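# Place the phone inside its case

## Task

Get the phone seated inside its case so that it stays there without the robot holding it; then open the gripper and move the arm away from it.

## Robot and tools

Robot: two arms, left_arm (base near y = +0.276 m) and right_arm (base near y = -0.286 m), each with a two-finger parallel gripper. The shared scene frame has its origin on the table top midway between the bases, +x pointing out over the table, +y toward left_arm, +z up. The arm names do not correspond to left or right in any camera image. In each gripper's own frame the fingers extend along +z and close along y. The reported end_effector_position is the point between the finger pads, roughly 1 cm behind the tips.

Results: every call returns a state line per arm (position in metres and quat_wxyz, scene frame), Hand target lines (where the controller is currently driving each gripper), Joint positions (the final number is finger opening in metres), joint torques, grip_measured (opening on the same -1..+1 scale you command), and images from cam_head_left, cam_head_right, cam_high, cam_low (504x504) and cam_left_wrist, cam_right_wrist (616x616). Reported positions may be a little off, more so at long reach. Calls that ran actions also list step readings; HELD with an arm label means part of that arm's row was blocked. A 'pose unreachable' line means the clearance check altered or blocked that arm's command. FAULT or OVER-TEMPERATURE FAULT lines mean an arm was stopped; MOTOR HOT warns at 75 °C.

Row layout (used by both execute_actions and move): one flat list of 14 numbers covering both arms, each in [-1, 1]: dx, dy, dz, rx, ry, rz, opening for left_arm, followed by the same seven for right_arm. Both arms must always be filled in. dx..rz are an offset (not a pose) in that gripper's own axes, measured from its pose at the start of the action (for the first action of a call, or for move, from the pose in the latest result that shows one). Scale: 1.0 equals 0.6 m of travel or 180 degrees of turn; rx, ry, rz form a single rotation vector. Opening is absolute: +1 fully open (0.094 m), -1 closed.

execute_actions(actions): a list of actions; each action is a table of up to 15 rows, one row per 1/30 s step, and a short table repeats its final row until 15 steps are done. Every row is an offset from the action's start pose, not from the row before. Each step the commanded pose is clipped to within 70 mm and 16 degrees of the measured pose, so big offsets need several actions; after an action the arm only goes as far as its last clipped pose. An empty list just returns the state and images.

move(target, speed, blocking): target is one 14-number row as above, an offset from the last reported pose; the gripper travels a straight line toward it and both arms finish together, over 0.5 to 10 s (cut off at 10 s). speed is the path's top speed in m/s, 0.002 to 0.5 (default 0.25); turning is capped at twice that in rad/s. Opening is sent when the move begins. Paths ignore obstacles and the other arm, grippers can lag, stray or overshoot speed (especially near full reach), and faster contact or a target deeper past a surface pushes harder. The result adds a 'move:' line giving the ending (done, off_target, moving, held, fault), any limits (paced = clipped command; held = steps blocked, after which the arm may jump fast) and each gripper's remaining distance. blocking=false returns after 0.5 s while motion continues; until a result shows it ended, further moves and actions are rejected, so call wait or stop first.

wait(seconds): 0 to 10; lets the scene run with last commands held and returns early when a running move ends. stop(): brakes the current move (needs some distance; fingers keep moving). zoom_image(camera, region): region [x0, y0, x1, y1] in that camera's pixels, top-left origin, at most 504 by 504. read_manual(section): licence texts only. finished_scene(scene): ends the current scene by number and reports success; irreversible, so only call it once the phone rests in its case on its own and the gripper is open and clear.

Arm behaviour: motions tend to end a centimetre or more low, and repeated zero offsets let an arm sag. To hold an arm in place, send the correction back to its intended pose in the first call of a reply and zeros afterwards, raising the aim if it still sits low. Idle arms still need their opening specified. Joint ranges (rad): waist -2.618 to 3.054, shoulder 0 to 3.142, elbow 0 to 3.142, wrist pitch -1.571 to 1.571, wrist yaw -1.571 to 1.571, wrist roll -2.094 to 2.094; elbows stop just shy of straight. A wrist camera mount near the gripper adds bulk.

Gripping: fingers go to the opening you write (except near ±1). To hold something keep commanding below grip_measured, about 0.03 below for a firm grip, less for a lighter one. Pad force tops out around 50 to 62 N, less on very thin parts. Readings may be off by ~1 mm per gripper.

Avoid: dropping or knocking any rigid object off the table (task fails), arms striking or pressing each other, slams, hard pushes, and long heavy holds that heat motors. Objects may occasionally be nudged by an outside push. Camera calibrations are given per camera and may be slightly off; a result lists any camera whose numbers changed.

Each tool is called after "Emit:" as name(argument=value, ...) on one line, values as JSON.

## Session

Emit:
execute_actions(actions=[])

Scene clock: 0.00 s.
left_arm: end_effector_position=(-0.0681, -0.1551, +0.1574) grip_measured=+1.000 end_effector_quat_wxyz=(-0.162, +0.175, +0.727, -0.644) | right_arm: end_effector_position=(+0.1724, -0.5917, +0.3278) grip_measured=+1.000 end_effector_quat_wxyz=(+0.049, +0.301, +0.875, -0.377)
Joint positions: left_arm=[-1.313  1.669  0.562  0.959  0.653 -1.49   0.094] | right_arm=[-1.025  1.473  1.79  -1.351  0.596 -0.356  0.094]
Joint velocities: left_arm=[ 0.007 -0.007 -0.012 -0.022 -0.007  0.007  0.   ] | right_arm=[-0.012 -0.007  0.002  0.051 -0.037  0.022  0.   ]
Joint torques (N m, as the arm reports them, + toward a larger angle): no reading
Hand target (left_arm): -0.068, -0.156, +0.159; -0.161, +0.177, +0.726, -0.645
Hand target (right_arm): +0.171, -0.592, +0.336; +0.059, +0.307, +0.868, -0.387

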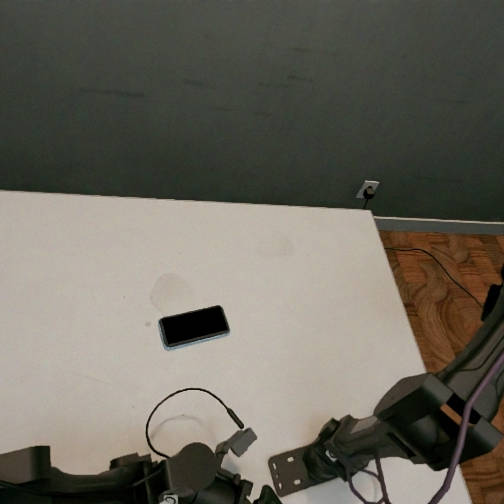

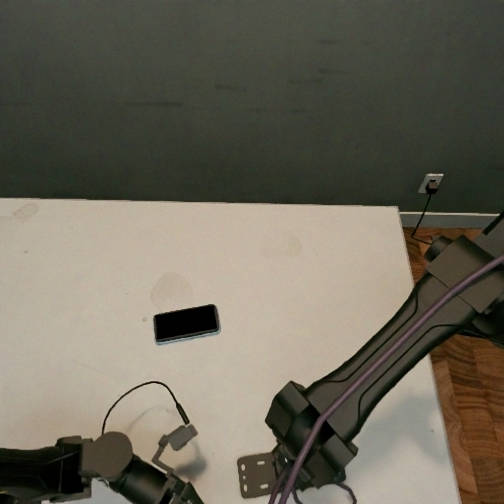

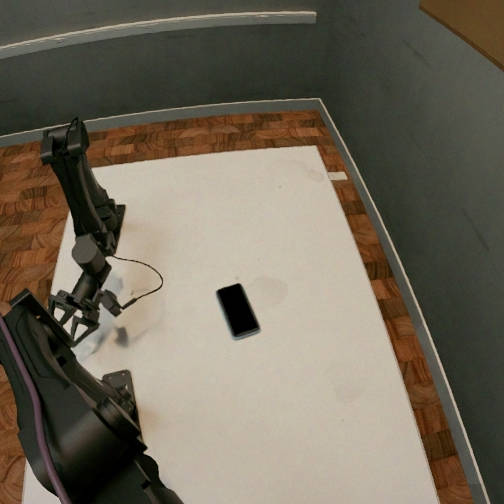

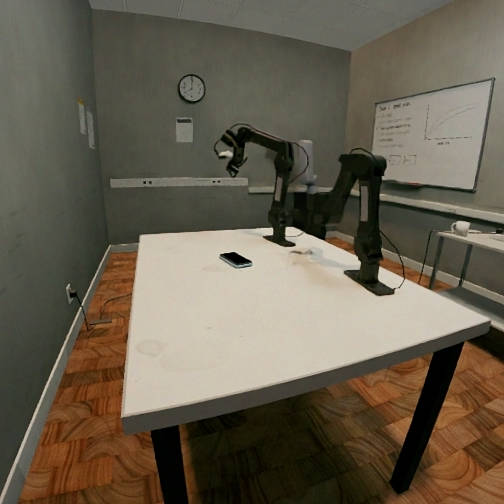

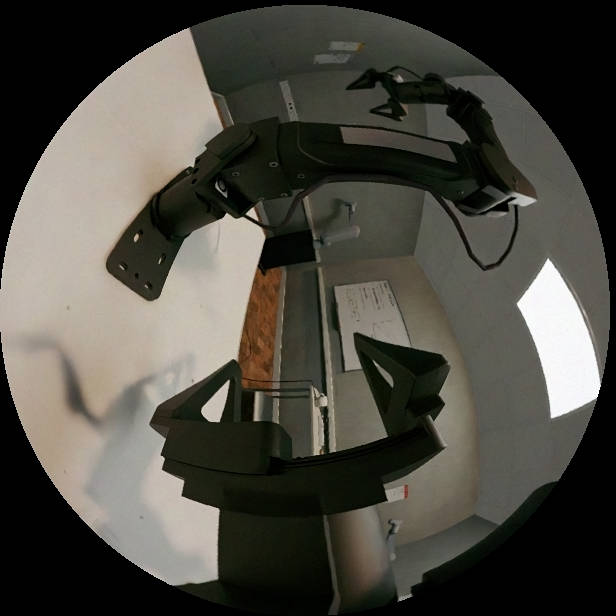

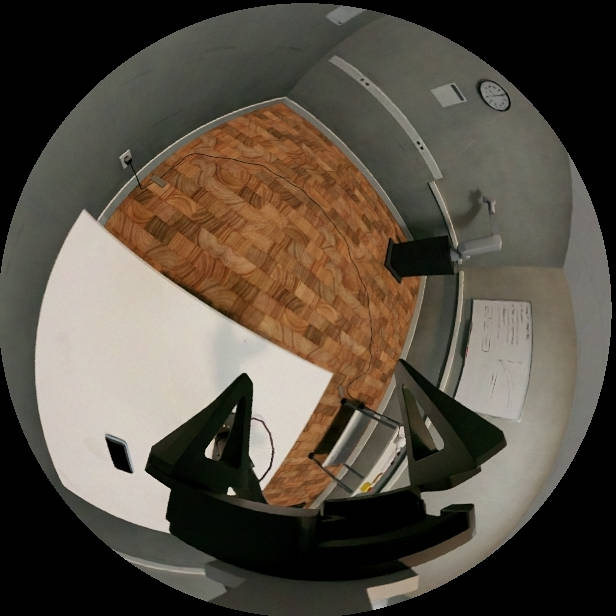

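Emit:
zoom_image(camera="cam_head_left", region=[130, 280, 260, 370])

Emit:
zoom_image(camera="cam_low", region=[190, 220, 350, 300])

Emit:
zoom_image(camera="cam_high", region=[40, 250, 280, 380])

Region (130, 280, 260, 370) of cam_head_left's 504x504 image, scaled by 3.877, with more detail than that image has; it fills the top 349 rows of this view, and the rest is white.

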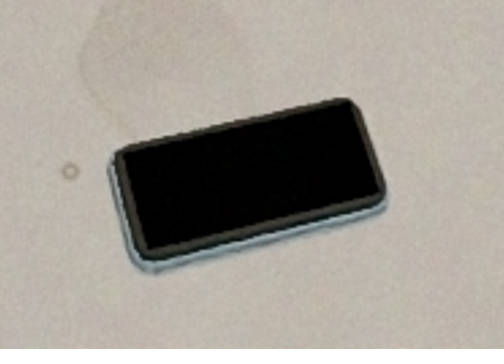

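Region (190, 220, 350, 300) of cam_low's 504x504 image, scaled by 3.150, with more detail than that image has.

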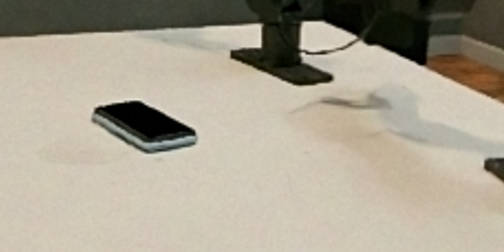

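Region (40, 250, 280, 380) of cam_high's 504x504 image, scaled by 2.100, with more detail than that image has; it fills the top 273 rows of this view, and the rest is white.

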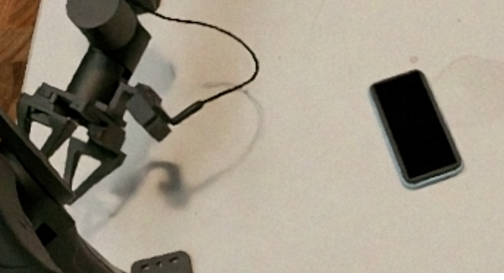

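Emit:
move(target=[-0.048,0.01,-0.696,-0.44,-0.164,-0.18,1, 0,0,0,0,0,0,1], speed=0.4)

Emit:
move(target=[0,0,0,0,0,0,1, 0.45,0.693,-0.393,-0.256,0.005,-0.266,1], speed=0.4)

Scene clock: 3.90 s.
left_arm: end_effector_position=(+0.1472, +0.1960, +0.2001) grip_measured=+1.000 end_effector_quat_wxyz=(+0.045, -0.115, +0.992, -0.024) | right_arm: end_effector_position=(+0.1724, -0.5917, +0.3278) grip_measured=+1.000 end_effector_quat_wxyz=(+0.049, +0.301, +0.875, -0.377)
Joint positions: left_arm=[-0.339  1.241  1.319 -1.546 -0.004 -0.652  0.094] | right_arm=[-1.025  1.473  1.79  -1.351  0.596 -0.356  0.094]
Joint velocities: left_arm=[-0.007  0.002 -0.027 -0.022 -0.051  0.007  0.   ] | right_arm=[ 0.012  0.002 -0.012  0.066 -0.066 -0.037  0.   ]
Joint torques (N m, as the arm reports them, + toward a larger angle): left_arm=[ 0.74 -2.42  9.81  0.39 -0.07  0.11] | right_arm=[-0.11 -4.42  6.02  1.    0.32 -0.01]
Hand target (left_arm): +0.149, +0.200, +0.205; +0.046, -0.116, +0.992, -0.017
Hand target (right_arm): +0.172, -0.592, +0.328; +0.049, +0.301, +0.875, -0.377
Off the commanded pose (left_arm): 0.005 m, 6 deg.
Off the commanded pose (right_arm): 0.000 m, 0 deg.
joint sent to its limit (left arm) — the command would take joint 4 (wrist pitch) past its lower limit, so that joint was sent only as far as its limit.
move: off_target (left_arm); limits=paced
camera_calibration (this result's frames):
cam_left_wrist: T_world_to_cam=[[0.0191564, -0.992245, 0.122813, 0.158712], [-0.940521, 0.0237889, 0.338901, 0.105571], [-0.339194, -0.122, -0.932772, 0.386132], [0, 0, 0, 1]] pos_world=[0.227225, 0.202078, 0.304903]

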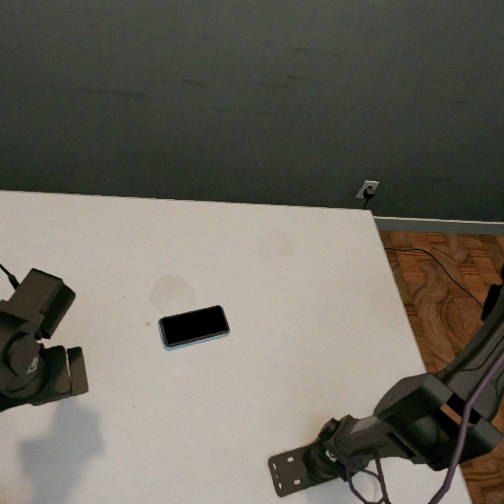

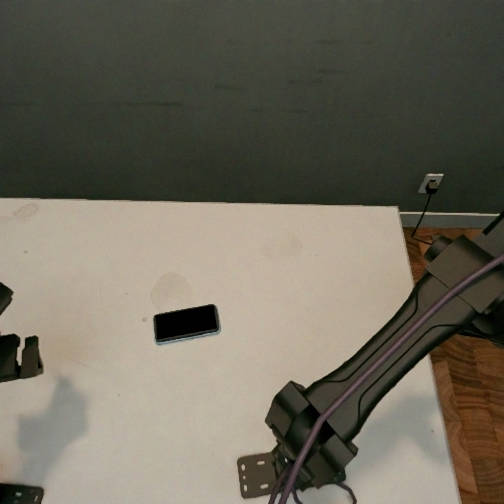

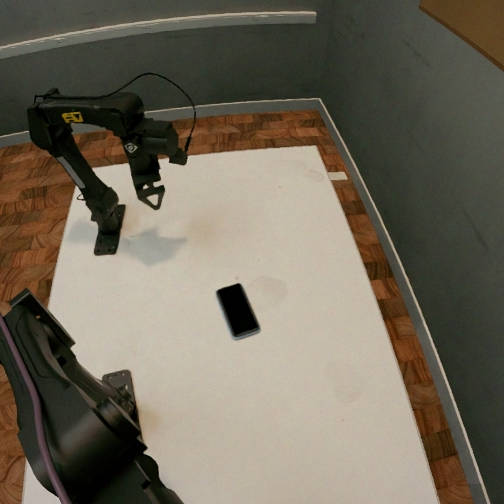

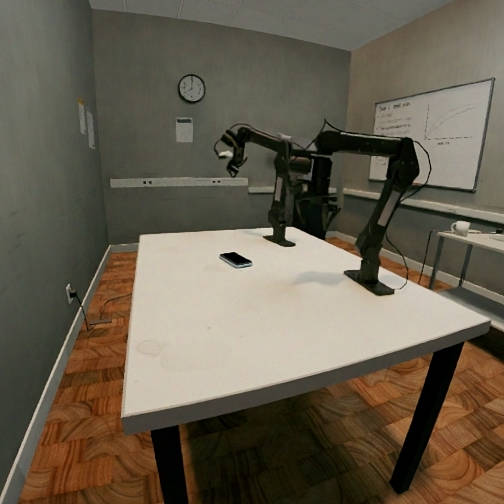

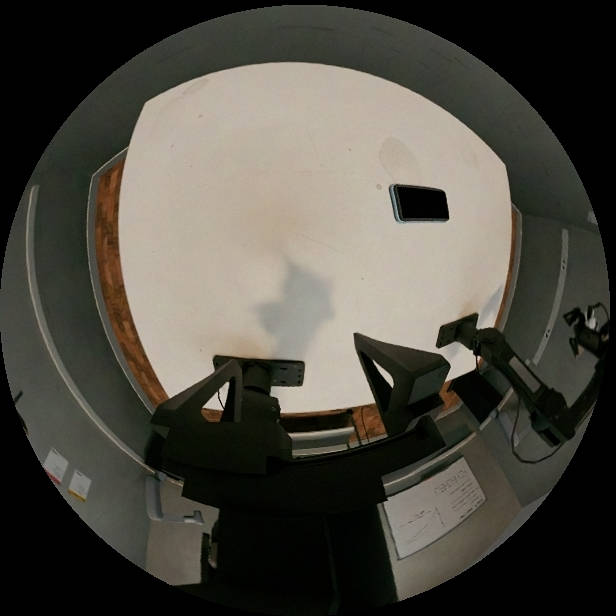

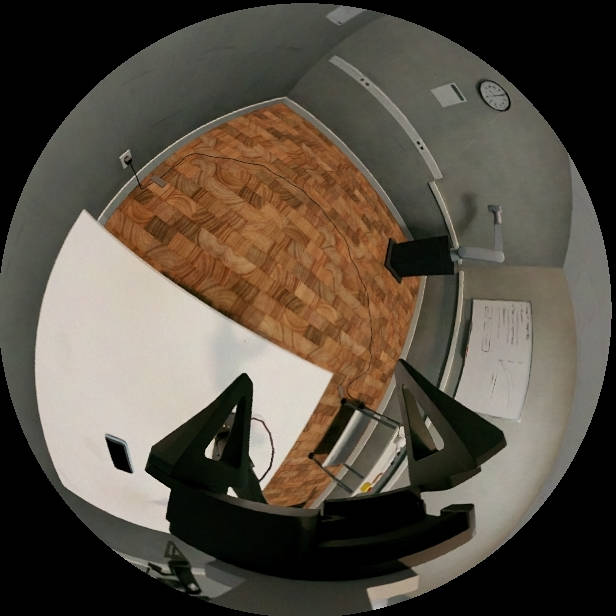

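Scene clock: 5.97 s.
left_arm: end_effector_position=(+0.1472, +0.1960, +0.2001) grip_measured=+1.000 end_effector_quat_wxyz=(+0.045, -0.115, +0.992, -0.024) | right_arm: end_effector_position=(+0.2172, -0.0949, +0.1301) grip_measured=+1.000 end_effector_quat_wxyz=(-0.023, -0.113, +0.992, -0.045)
Joint positions: left_arm=[-0.339  1.241  1.319 -1.546 -0.004 -0.652  0.094] | right_arm=[ 0.657  1.629  1.369 -1.406  0.036  0.607  0.094]
Joint velocities: left_arm=[-0.012  0.012  0.002 -0.051 -0.007  0.037  0.   ] | right_arm=[ 0.022  0.007  0.017  0.022 -0.037  0.007  0.   ]
Joint torques (N m, as the arm reports them, + toward a larger angle): left_arm=[-0.01 -3.62  7.28  0.64  0.01 -0.01] | right_arm=[ 0.43 -5.91  9.06  0.2   0.05  0.09]
Hand target (left_arm): +0.147, +0.196, +0.200; +0.045, -0.115, +0.992, -0.024
Hand target (right_arm): +0.224, -0.083, +0.138; -0.004, -0.110, +0.994, -0.024
Off the commanded pose (left_arm): 0.000 m, 0 deg.
Off the commanded pose (right_arm): 0.028 m, 6 deg.
move: off_target (right_arm); limits=paced
camera_calibration (this result's frames):
cam_left_wrist: T_world_to_cam=[[0.0191564, -0.992245, 0.122813, 0.158712], [-0.940521, 0.0237889, 0.338901, 0.105571], [-0.339194, -0.122, -0.932772, 0.386132], [0, 0, 0, 1]] pos_world=[0.227225, 0.202078, 0.304903]
cam_right_wrist: T_world_to_cam=[[0.0693541, -0.99568, 0.0617428, -0.104529], [-0.800417, -0.018599, 0.599155, 0.138011], [-0.595418, -0.0909739, -0.798249, 0.323765], [0, 0, 0, 1]] pos_world=[0.310492, -0.0720559, 0.182209]

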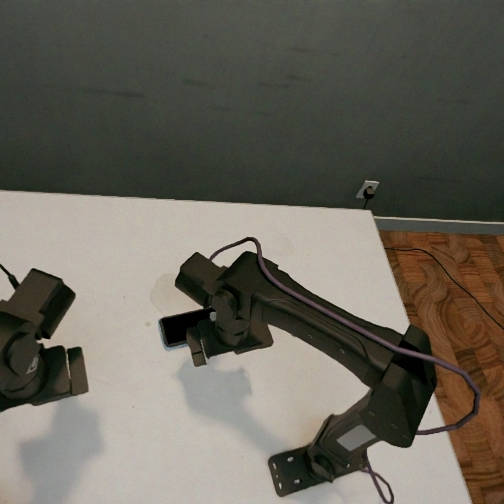

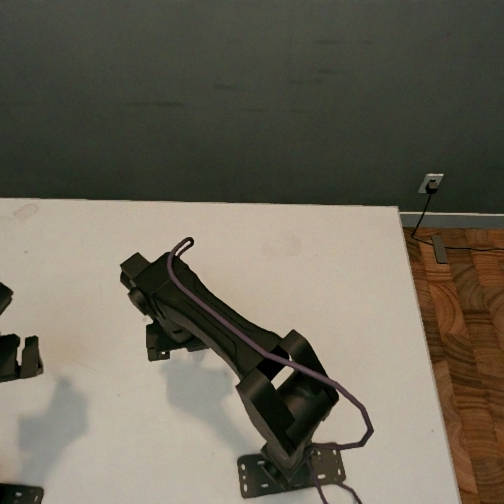

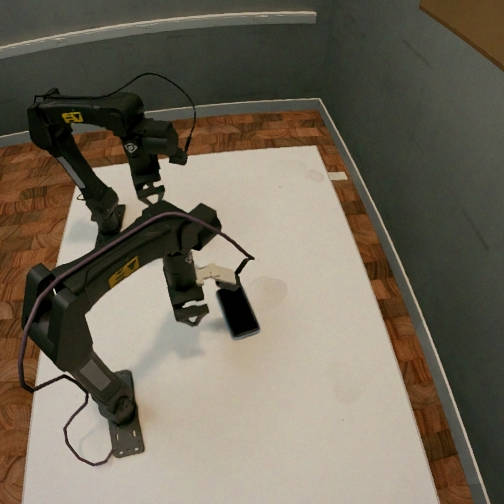

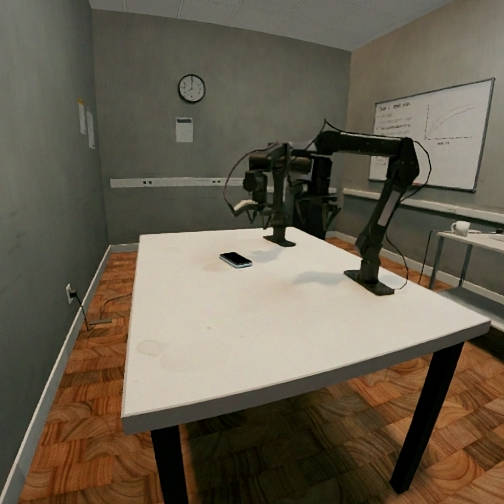

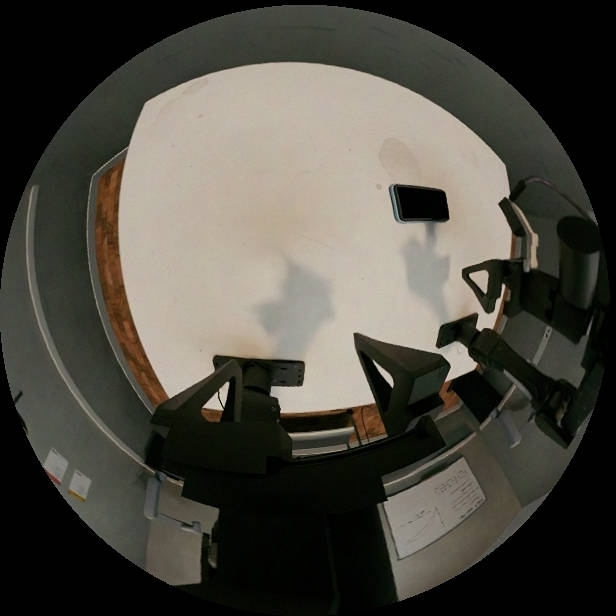

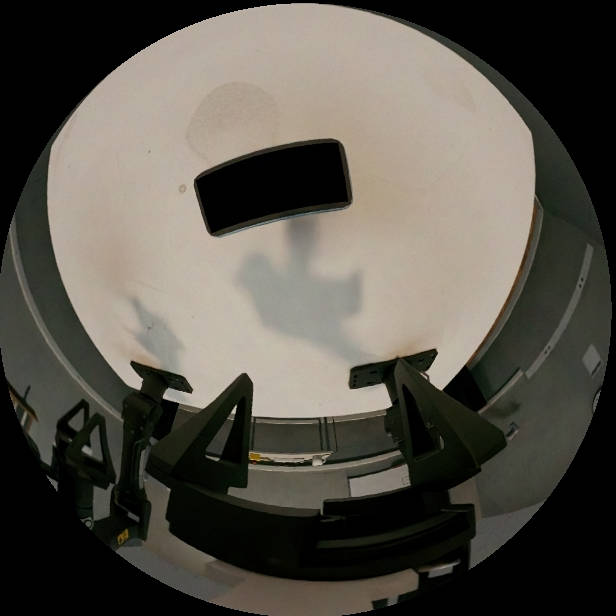

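Emit:
zoom_image(camera="cam_right_wrist", region=[170, 120, 380, 260])

Emit:
zoom_image(camera="cam_left_wrist", region=[370, 170, 470, 240])

Emit:
zoom_image(camera="cam_low", region=[210, 245, 260, 275])

Region (170, 120, 380, 260) of cam_right_wrist's 616x616 image, scaled by 2.400, with more detail than that image has.

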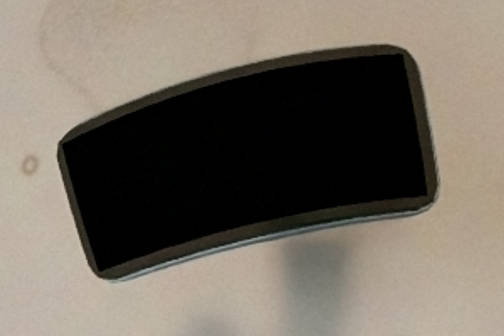

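Region (370, 170, 470, 240) of cam_left_wrist's 616x616 image, scaled by 5.040, with more detail than that image has; it fills the top 353 rows of this view, and the rest is white.

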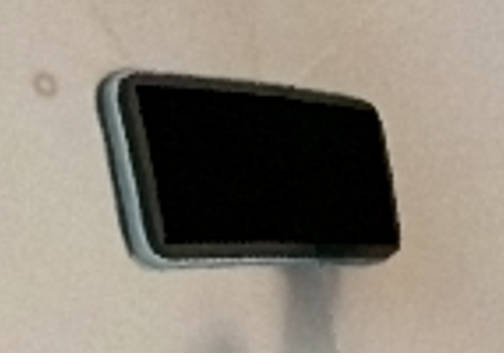

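Region (210, 245, 260, 275) of cam_low's 504x504 image, scaled by 10.080, with more detail than that image has; it fills the top 302 rows of this view, and the rest is white.

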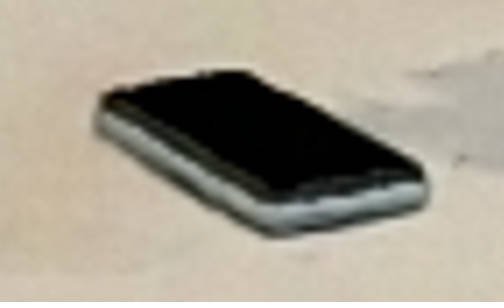

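Emit:
move(target=[0,0,0,0,0,0,1, -0.171,0.037,0.096,-0.027,-0.018,0.002,1])

Scene clock: 8.67 s.
left_arm: end_effector_position=(+0.1472, +0.1960, +0.2001) grip_measured=+1.000 end_effector_quat_wxyz=(+0.045, -0.115, +0.992, -0.024) | right_arm: end_effector_position=(+0.2975, -0.0662, +0.0574) grip_measured=+1.000 end_effector_quat_wxyz=(-0.023, -0.108, +0.994, -0.018)
Joint positions: left_arm=[-0.339  1.241  1.319 -1.546 -0.004 -0.652  0.094] | right_arm=[ 0.522  1.927  1.443 -1.146  0.004  0.482  0.094]
Joint velocities: left_arm=[ 0.017  0.017  0.007 -0.007  0.051 -0.022  0.   ] | right_arm=[-0.002 -0.007 -0.017 -0.022  0.007 -0.007  0.   ]
Joint torques (N m, as the arm reports them, + toward a larger angle): left_arm=[-0.02 -3.64  7.29  0.63  0.01 -0.02] | right_arm=[-0.55 -9.11  8.92  0.27  0.02 -0.14]
Hand target (left_arm): +0.147, +0.196, +0.200; +0.045, -0.115, +0.992, -0.024
Hand target (right_arm): +0.310, -0.056, +0.067; -0.000, -0.111, +0.994, +0.002
Off the commanded pose (left_arm): 0.000 m, 0 deg.
Off the commanded pose (right_arm): 0.018 m, 3 deg.
move: off_target (right_arm)
camera_calibration (this result's frames):
cam_left_wrist: T_world_to_cam=[[0.0191564, -0.992245, 0.122813, 0.158712], [-0.940521, 0.0237889, 0.338901, 0.105571], [-0.339194, -0.122, -0.932772, 0.386132], [0, 0, 0, 1]] pos_world=[0.227225, 0.202078, 0.304903]
cam_right_wrist: T_world_to_cam=[[0.0575765, -0.998308, 0.00811789, -0.0706486], [-0.79791, -0.0411286, 0.601371, 0.244072], [-0.60002, -0.0411022, -0.798928, 0.320803], [0, 0, 0, 1]] pos_world=[0.391304, -0.047305, 0.110094]

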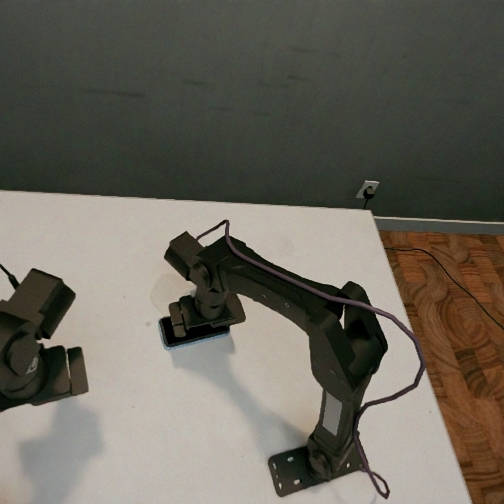

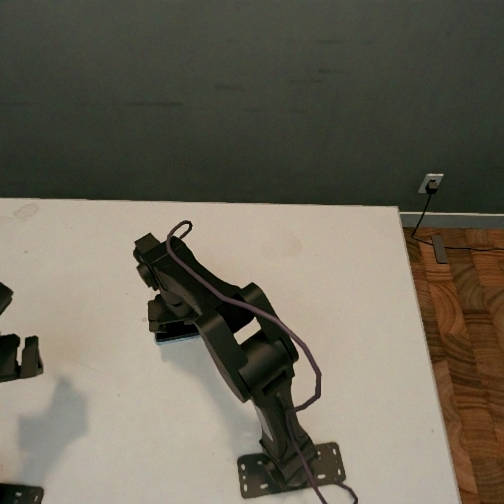

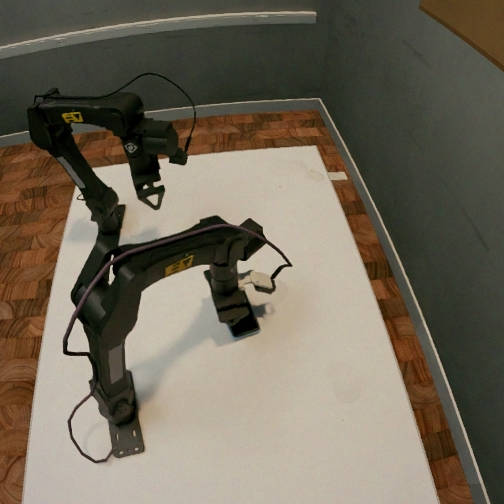

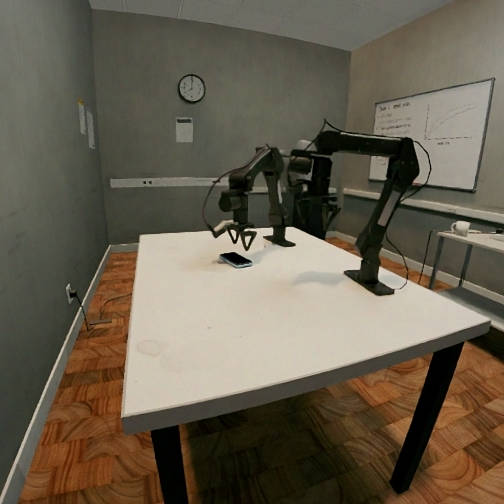

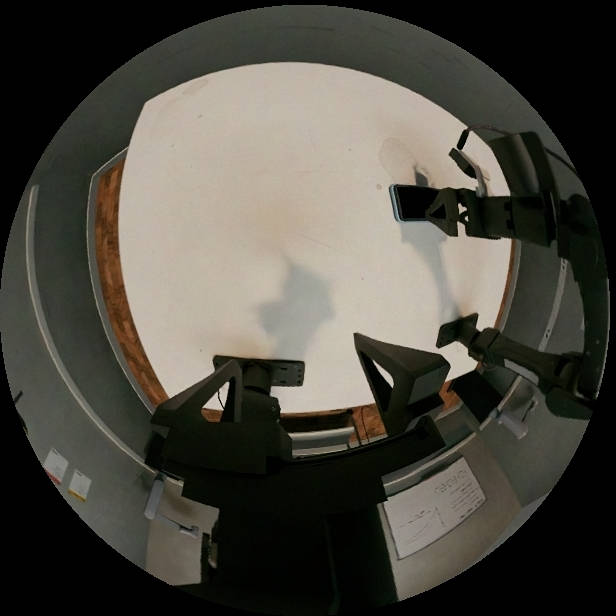

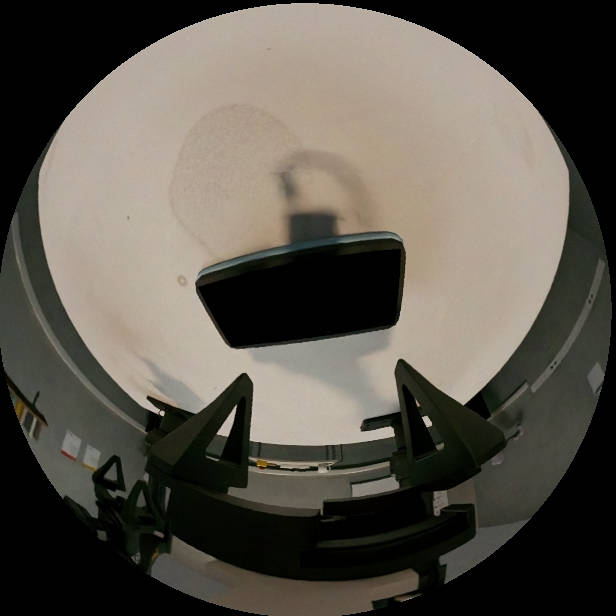

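Emit:
move(target=[0,0,0,0,0,0,1, -0.057,0.025,0.0,-0.015,-0.025,0,1], speed=0.1)

Scene clock: 10.10 s.
left_arm: end_effector_position=(+0.1472, +0.1960, +0.2001) grip_measured=+1.000 end_effector_quat_wxyz=(+0.045, -0.115, +0.992, -0.024) | right_arm: end_effector_position=(+0.3135, -0.0526, +0.0484) grip_measured=+1.000 end_effector_quat_wxyz=(-0.007, -0.109, +0.994, -0.006)
Joint positions: left_arm=[-0.339  1.241  1.319 -1.546 -0.004 -0.652  0.094] | right_arm=[ 0.522  1.976  1.477 -1.091  0.003  0.481  0.094]
Joint velocities: left_arm=[ 0.002 -0.017 -0.007 -0.007 -0.037  0.022  0.   ] | right_arm=[ 0.007 -0.002  0.002 -0.007 -0.007  0.007  0.   ]
Joint torques (N m, as the arm reports them, + toward a larger angle): left_arm=[-0.03 -3.61  7.27  0.64  0.01 -0.02] | right_arm=[-0.89 -8.99  8.95  0.33  0.03 -0.11]
Hand target (left_arm): +0.147, +0.196, +0.200; +0.045, -0.115, +0.992, -0.024
Hand target (right_arm): +0.327, -0.045, +0.056; +0.014, -0.109, +0.994, +0.009
Off the commanded pose (left_arm): 0.000 m, 0 deg.
Off the commanded pose (right_arm): 0.018 m, 3 deg.
move: off_target (right_arm)
camera_calibration (this result's frames):
cam_left_wrist: T_world_to_cam=[[0.0191564, -0.992245, 0.122813, 0.158712], [-0.940521, 0.0237889, 0.338901, 0.105571], [-0.339194, -0.122, -0.932772, 0.386132], [0, 0, 0, 1]] pos_world=[0.227225, 0.202078, 0.304903]
cam_right_wrist: T_world_to_cam=[[0.0588148, -0.998133, -0.0164566, -0.0570665], [-0.815604, -0.0575518, 0.575741, 0.268732], [-0.575613, -0.02044, -0.817467, 0.318175], [0, 0, 0, 1]] pos_world=[0.405681, -0.0349904, 0.104438]

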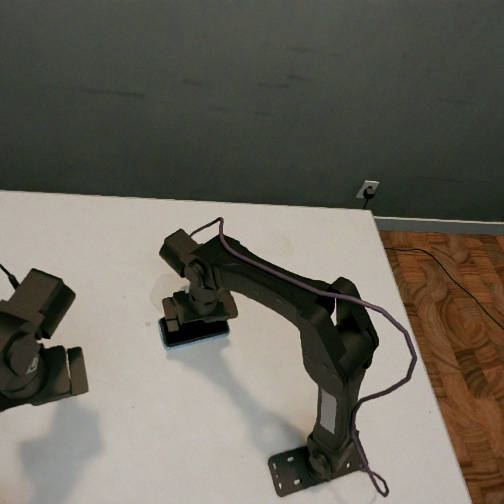

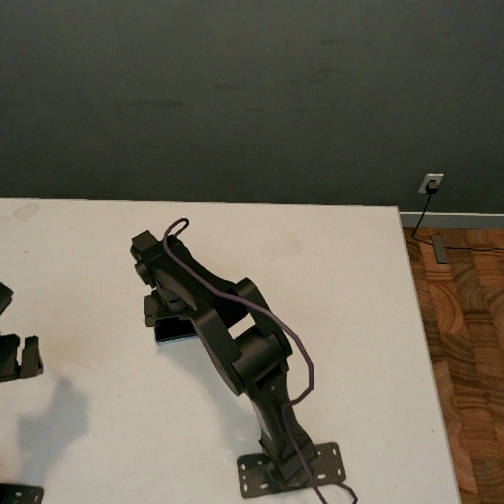

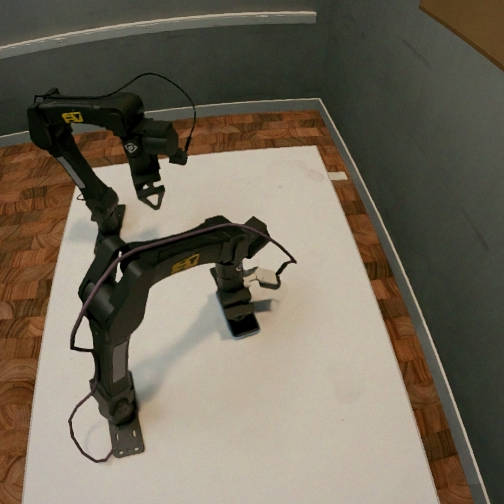

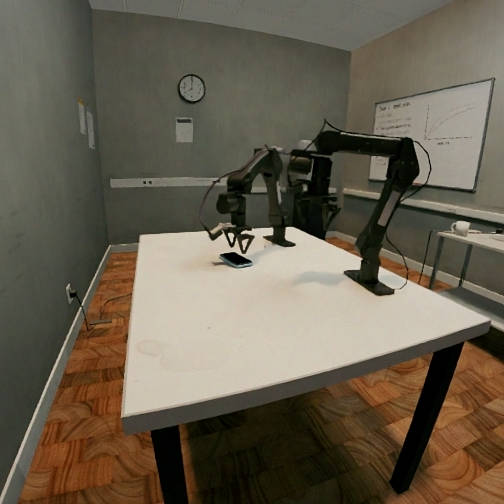

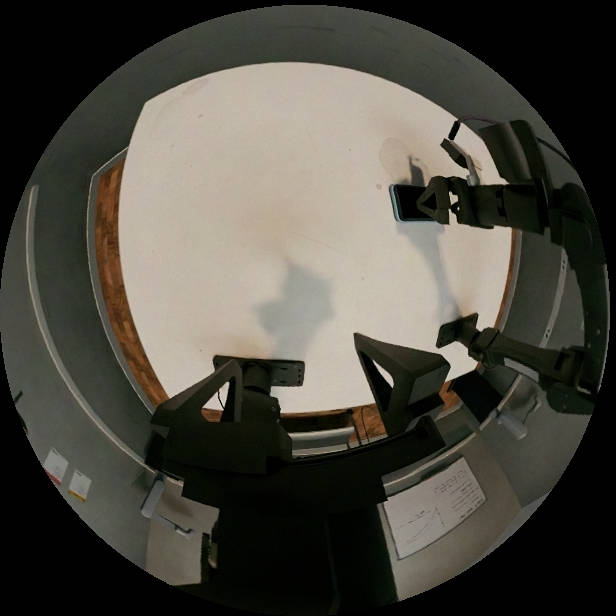

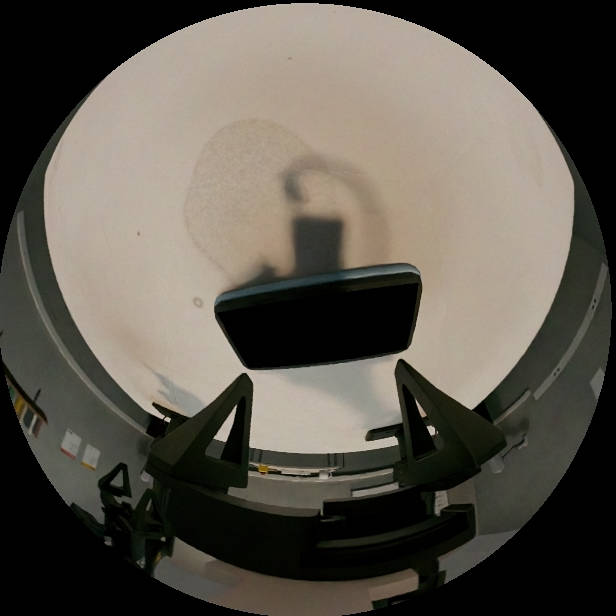

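Emit:
move(target=[0,0,0,0,0,0,1, -0.015,0.006,0.008,-0.01,-0.008,0,1], speed=0.03)

Emit:
zoom_image(camera="cam_low", region=[200, 225, 280, 280])

Scene clock: 11.27 s.
left_arm: end_effector_position=(+0.1472, +0.1960, +0.2001) grip_measured=+1.000 end_effector_quat_wxyz=(+0.045, -0.115, +0.992, -0.024) | right_arm: end_effector_position=(+0.3188, -0.0461, +0.0484) grip_measured=+1.000 end_effector_quat_wxyz=(+0.005, -0.109, +0.994, +0.006)
Joint positions: left_arm=[-0.339  1.241  1.319 -1.546 -0.004 -0.652  0.094] | right_arm=[ 0.522  1.976  1.477 -1.057 -0.005  0.481  0.094]
Joint velocities: left_arm=[ 0.017 -0.007 -0.002 -0.022  0.022  0.007  0.   ] | right_arm=[-0.007 -0.007  0.007  0.007  0.007 -0.051  0.   ]
Joint torques (N m, as the arm reports them, + toward a larger angle): left_arm=[-0.05 -3.63  7.28  0.63  0.01 -0.02] | right_arm=[-0.95 -8.74  5.23  0.4   0.   -0.09]
Hand target (left_arm): +0.147, +0.196, +0.200; +0.045, -0.115, +0.992, -0.024
Hand target (right_arm): +0.321, -0.047, +0.044; +0.004, -0.109, +0.994, +0.010
Off the commanded pose (left_arm): 0.000 m, 0 deg.
Off the commanded pose (right_arm): 0.006 m, 0 deg.
move: done
camera_calibration (this result's frames):
cam_left_wrist: T_world_to_cam=[[0.0191564, -0.992245, 0.122813, 0.158712], [-0.940521, 0.0237889, 0.338901, 0.105571], [-0.339194, -0.122, -0.932772, 0.386132], [0, 0, 0, 1]] pos_world=[0.227225, 0.202078, 0.304903]
cam_right_wrist: T_world_to_cam=[[0.0593908, -0.997296, -0.0432883, -0.0497343], [-0.826812, -0.0734439, 0.557663, 0.277167], [-0.559335, 0.00267116, -0.828938, 0.317781], [0, 0, 0, 1]] pos_world=[0.409864, -0.0300925, 0.106702]

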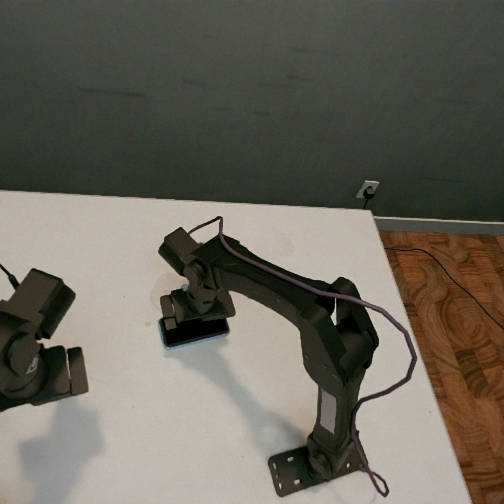

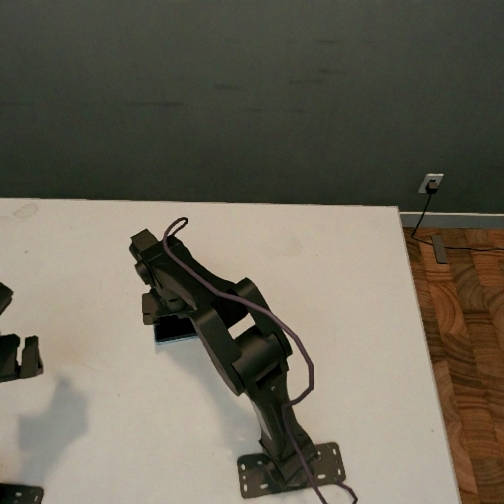

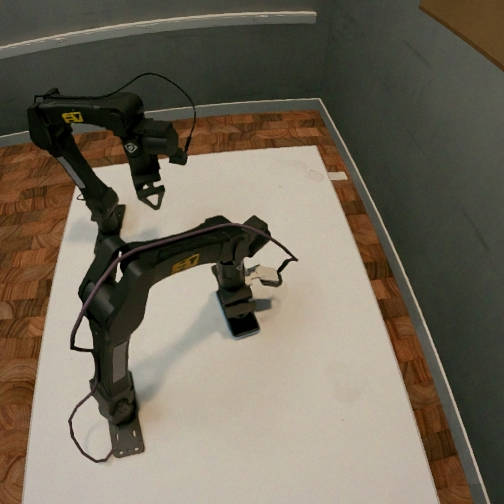

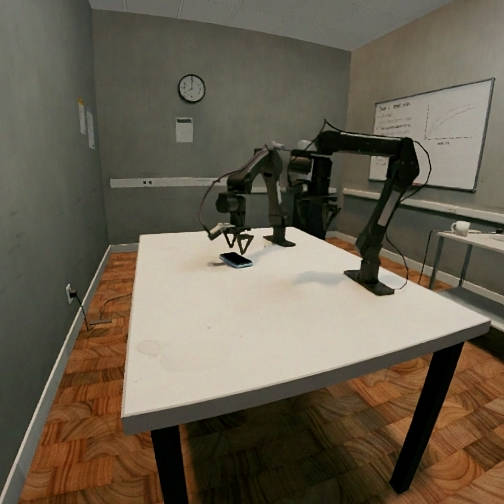

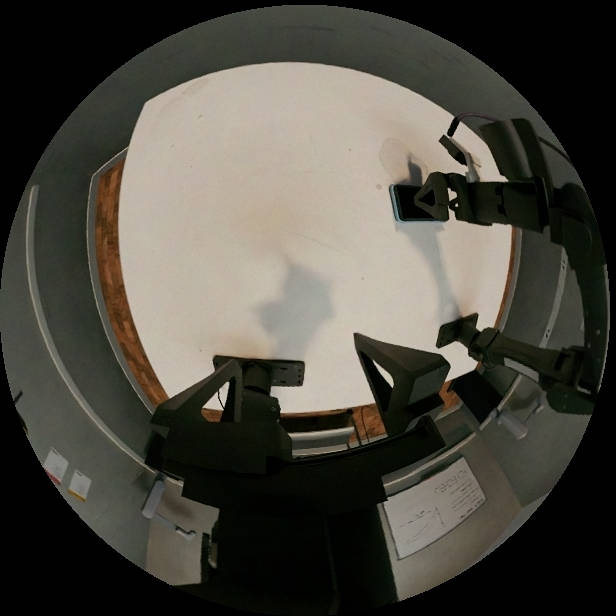

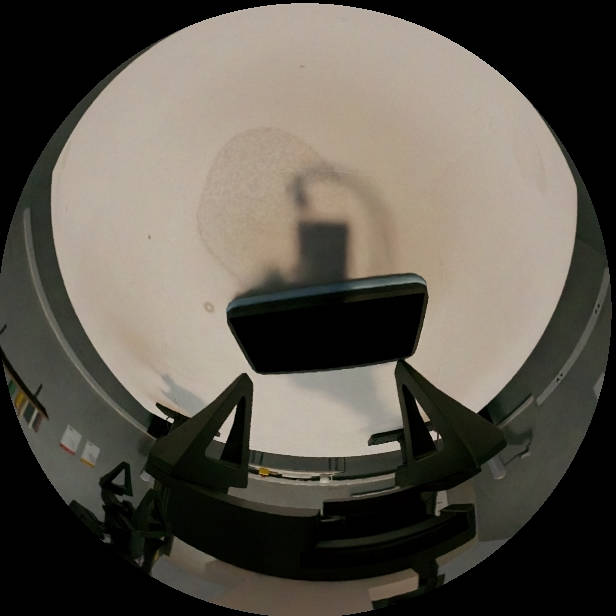

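Region (200, 225, 280, 280) of cam_low's 504x504 image, scaled by 6.300, with more detail than that image has; it fills the top 346 rows of this view, and the rest is white.

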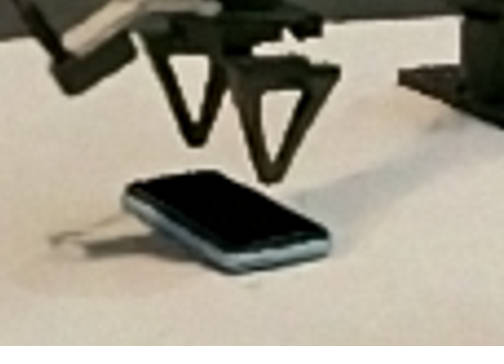

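Emit:
move(target=[0,0,0,0,0,0,1, 0,-0.018,0.035,0,0,0,1], speed=0.03)

Emit:
zoom_image(camera="cam_low", region=[200, 225, 280, 280])

Scene clock: 12.60 s.
left_arm: end_effector_position=(+0.1472, +0.1960, +0.2001) grip_measured=+1.000 end_effector_quat_wxyz=(+0.045, -0.115, +0.992, -0.024) | right_arm: end_effector_position=(+0.3188, -0.0540, +0.0332) grip_measured=+1.000 end_effector_quat_wxyz=(+0.004, -0.107, +0.994, +0.006)
Joint positions: left_arm=[-0.339  1.241  1.319 -1.546 -0.004 -0.652  0.094] | right_arm=[ 0.505  1.976  1.414 -0.997 -0.006  0.467  0.094]
Joint velocities: left_arm=[-0.002 -0.017 -0.002 -0.066  0.066 -0.037  0.   ] | right_arm=[-0.002  0.012 -0.012  0.037 -0.022 -0.022  0.   ]
Joint torques (N m, as the arm reports them, + toward a larger angle): left_arm=[-0.02 -3.63  7.29  0.64  0.02 -0.02] | right_arm=[-0.84 -8.62  4.9   0.36  0.06 -0.12]
Hand target (left_arm): +0.147, +0.196, +0.200; +0.045, -0.115, +0.992, -0.024
Hand target (right_arm): +0.321, -0.056, +0.027; +0.004, -0.108, +0.994, +0.007
Off the commanded pose (left_arm): 0.000 m, 0 deg.
Off the commanded pose (right_arm): 0.007 m, 0 deg.
move: done
camera_calibration (this result's frames):
cam_left_wrist: T_world_to_cam=[[0.0191564, -0.992245, 0.122813, 0.158712], [-0.940521, 0.0237889, 0.338901, 0.105571], [-0.339194, -0.122, -0.932772, 0.386132], [0, 0, 0, 1]] pos_world=[0.227225, 0.202078, 0.304903]
cam_right_wrist: T_world_to_cam=[[0.0566533, -0.997504, -0.0421353, -0.0574984], [-0.825986, -0.0705354, 0.55926, 0.2849], [-0.560837, 0.00311921, -0.827921, 0.305648], [0, 0, 0, 1]] pos_world=[0.409999, -0.0382128, 0.0912967]

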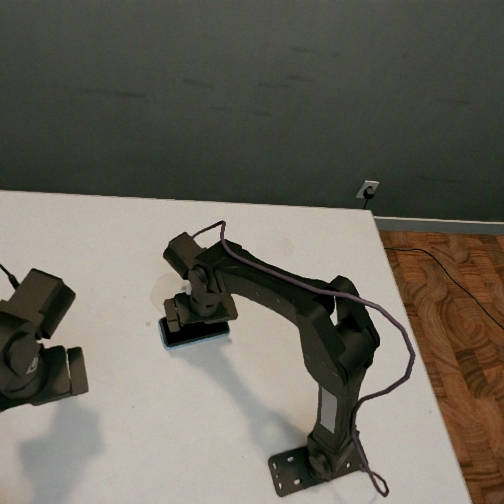

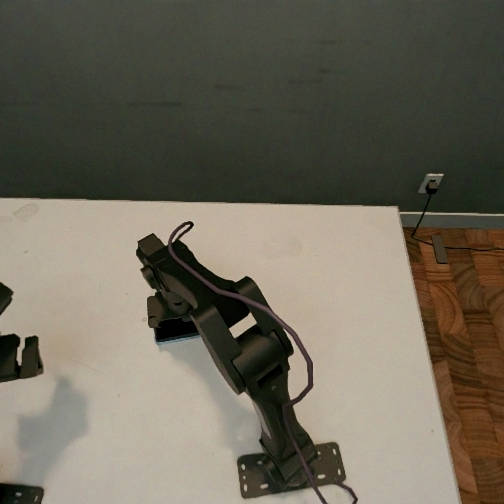

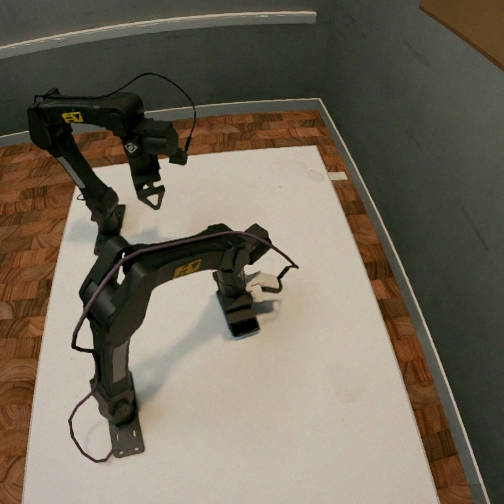

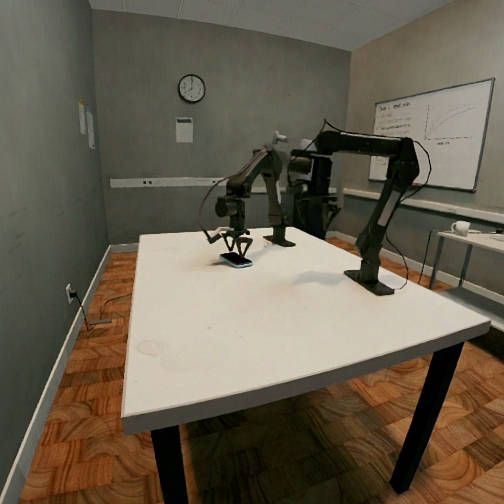

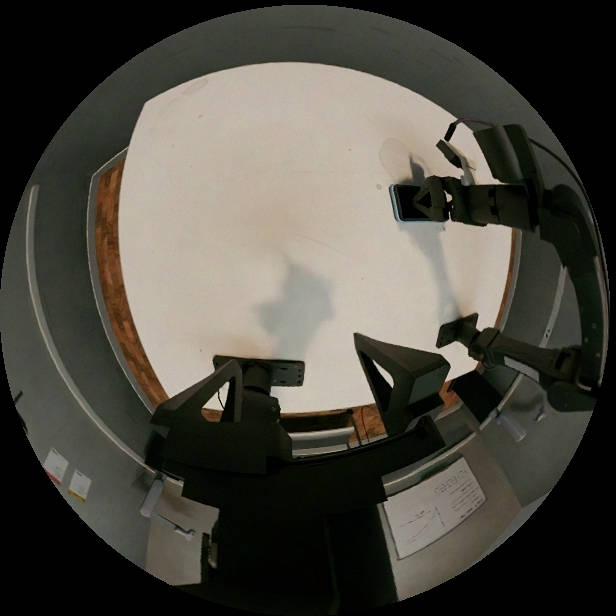

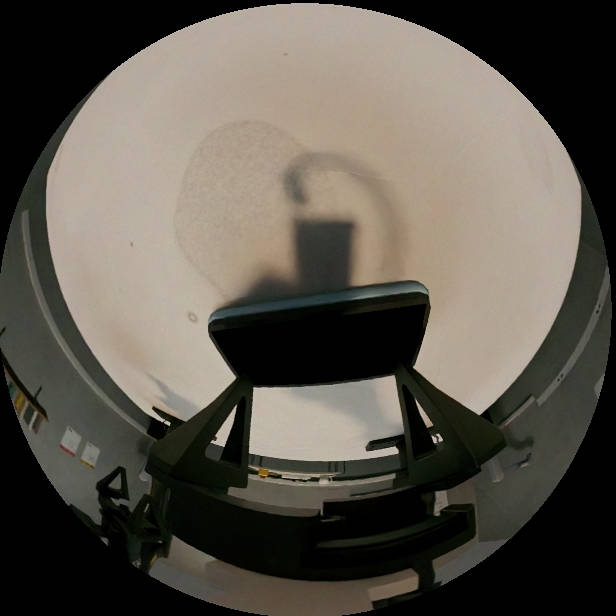

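Region (200, 225, 280, 280) of cam_low's 504x504 image, scaled by 6.300, with more detail than that image has; it fills the top 346 rows of this view, and the rest is white.

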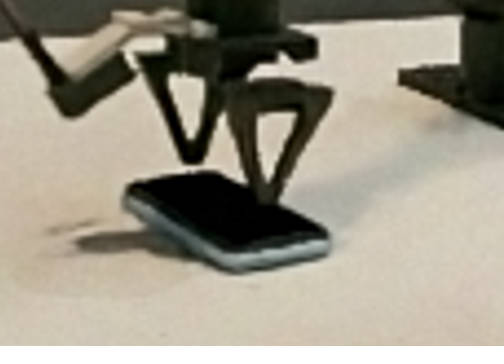

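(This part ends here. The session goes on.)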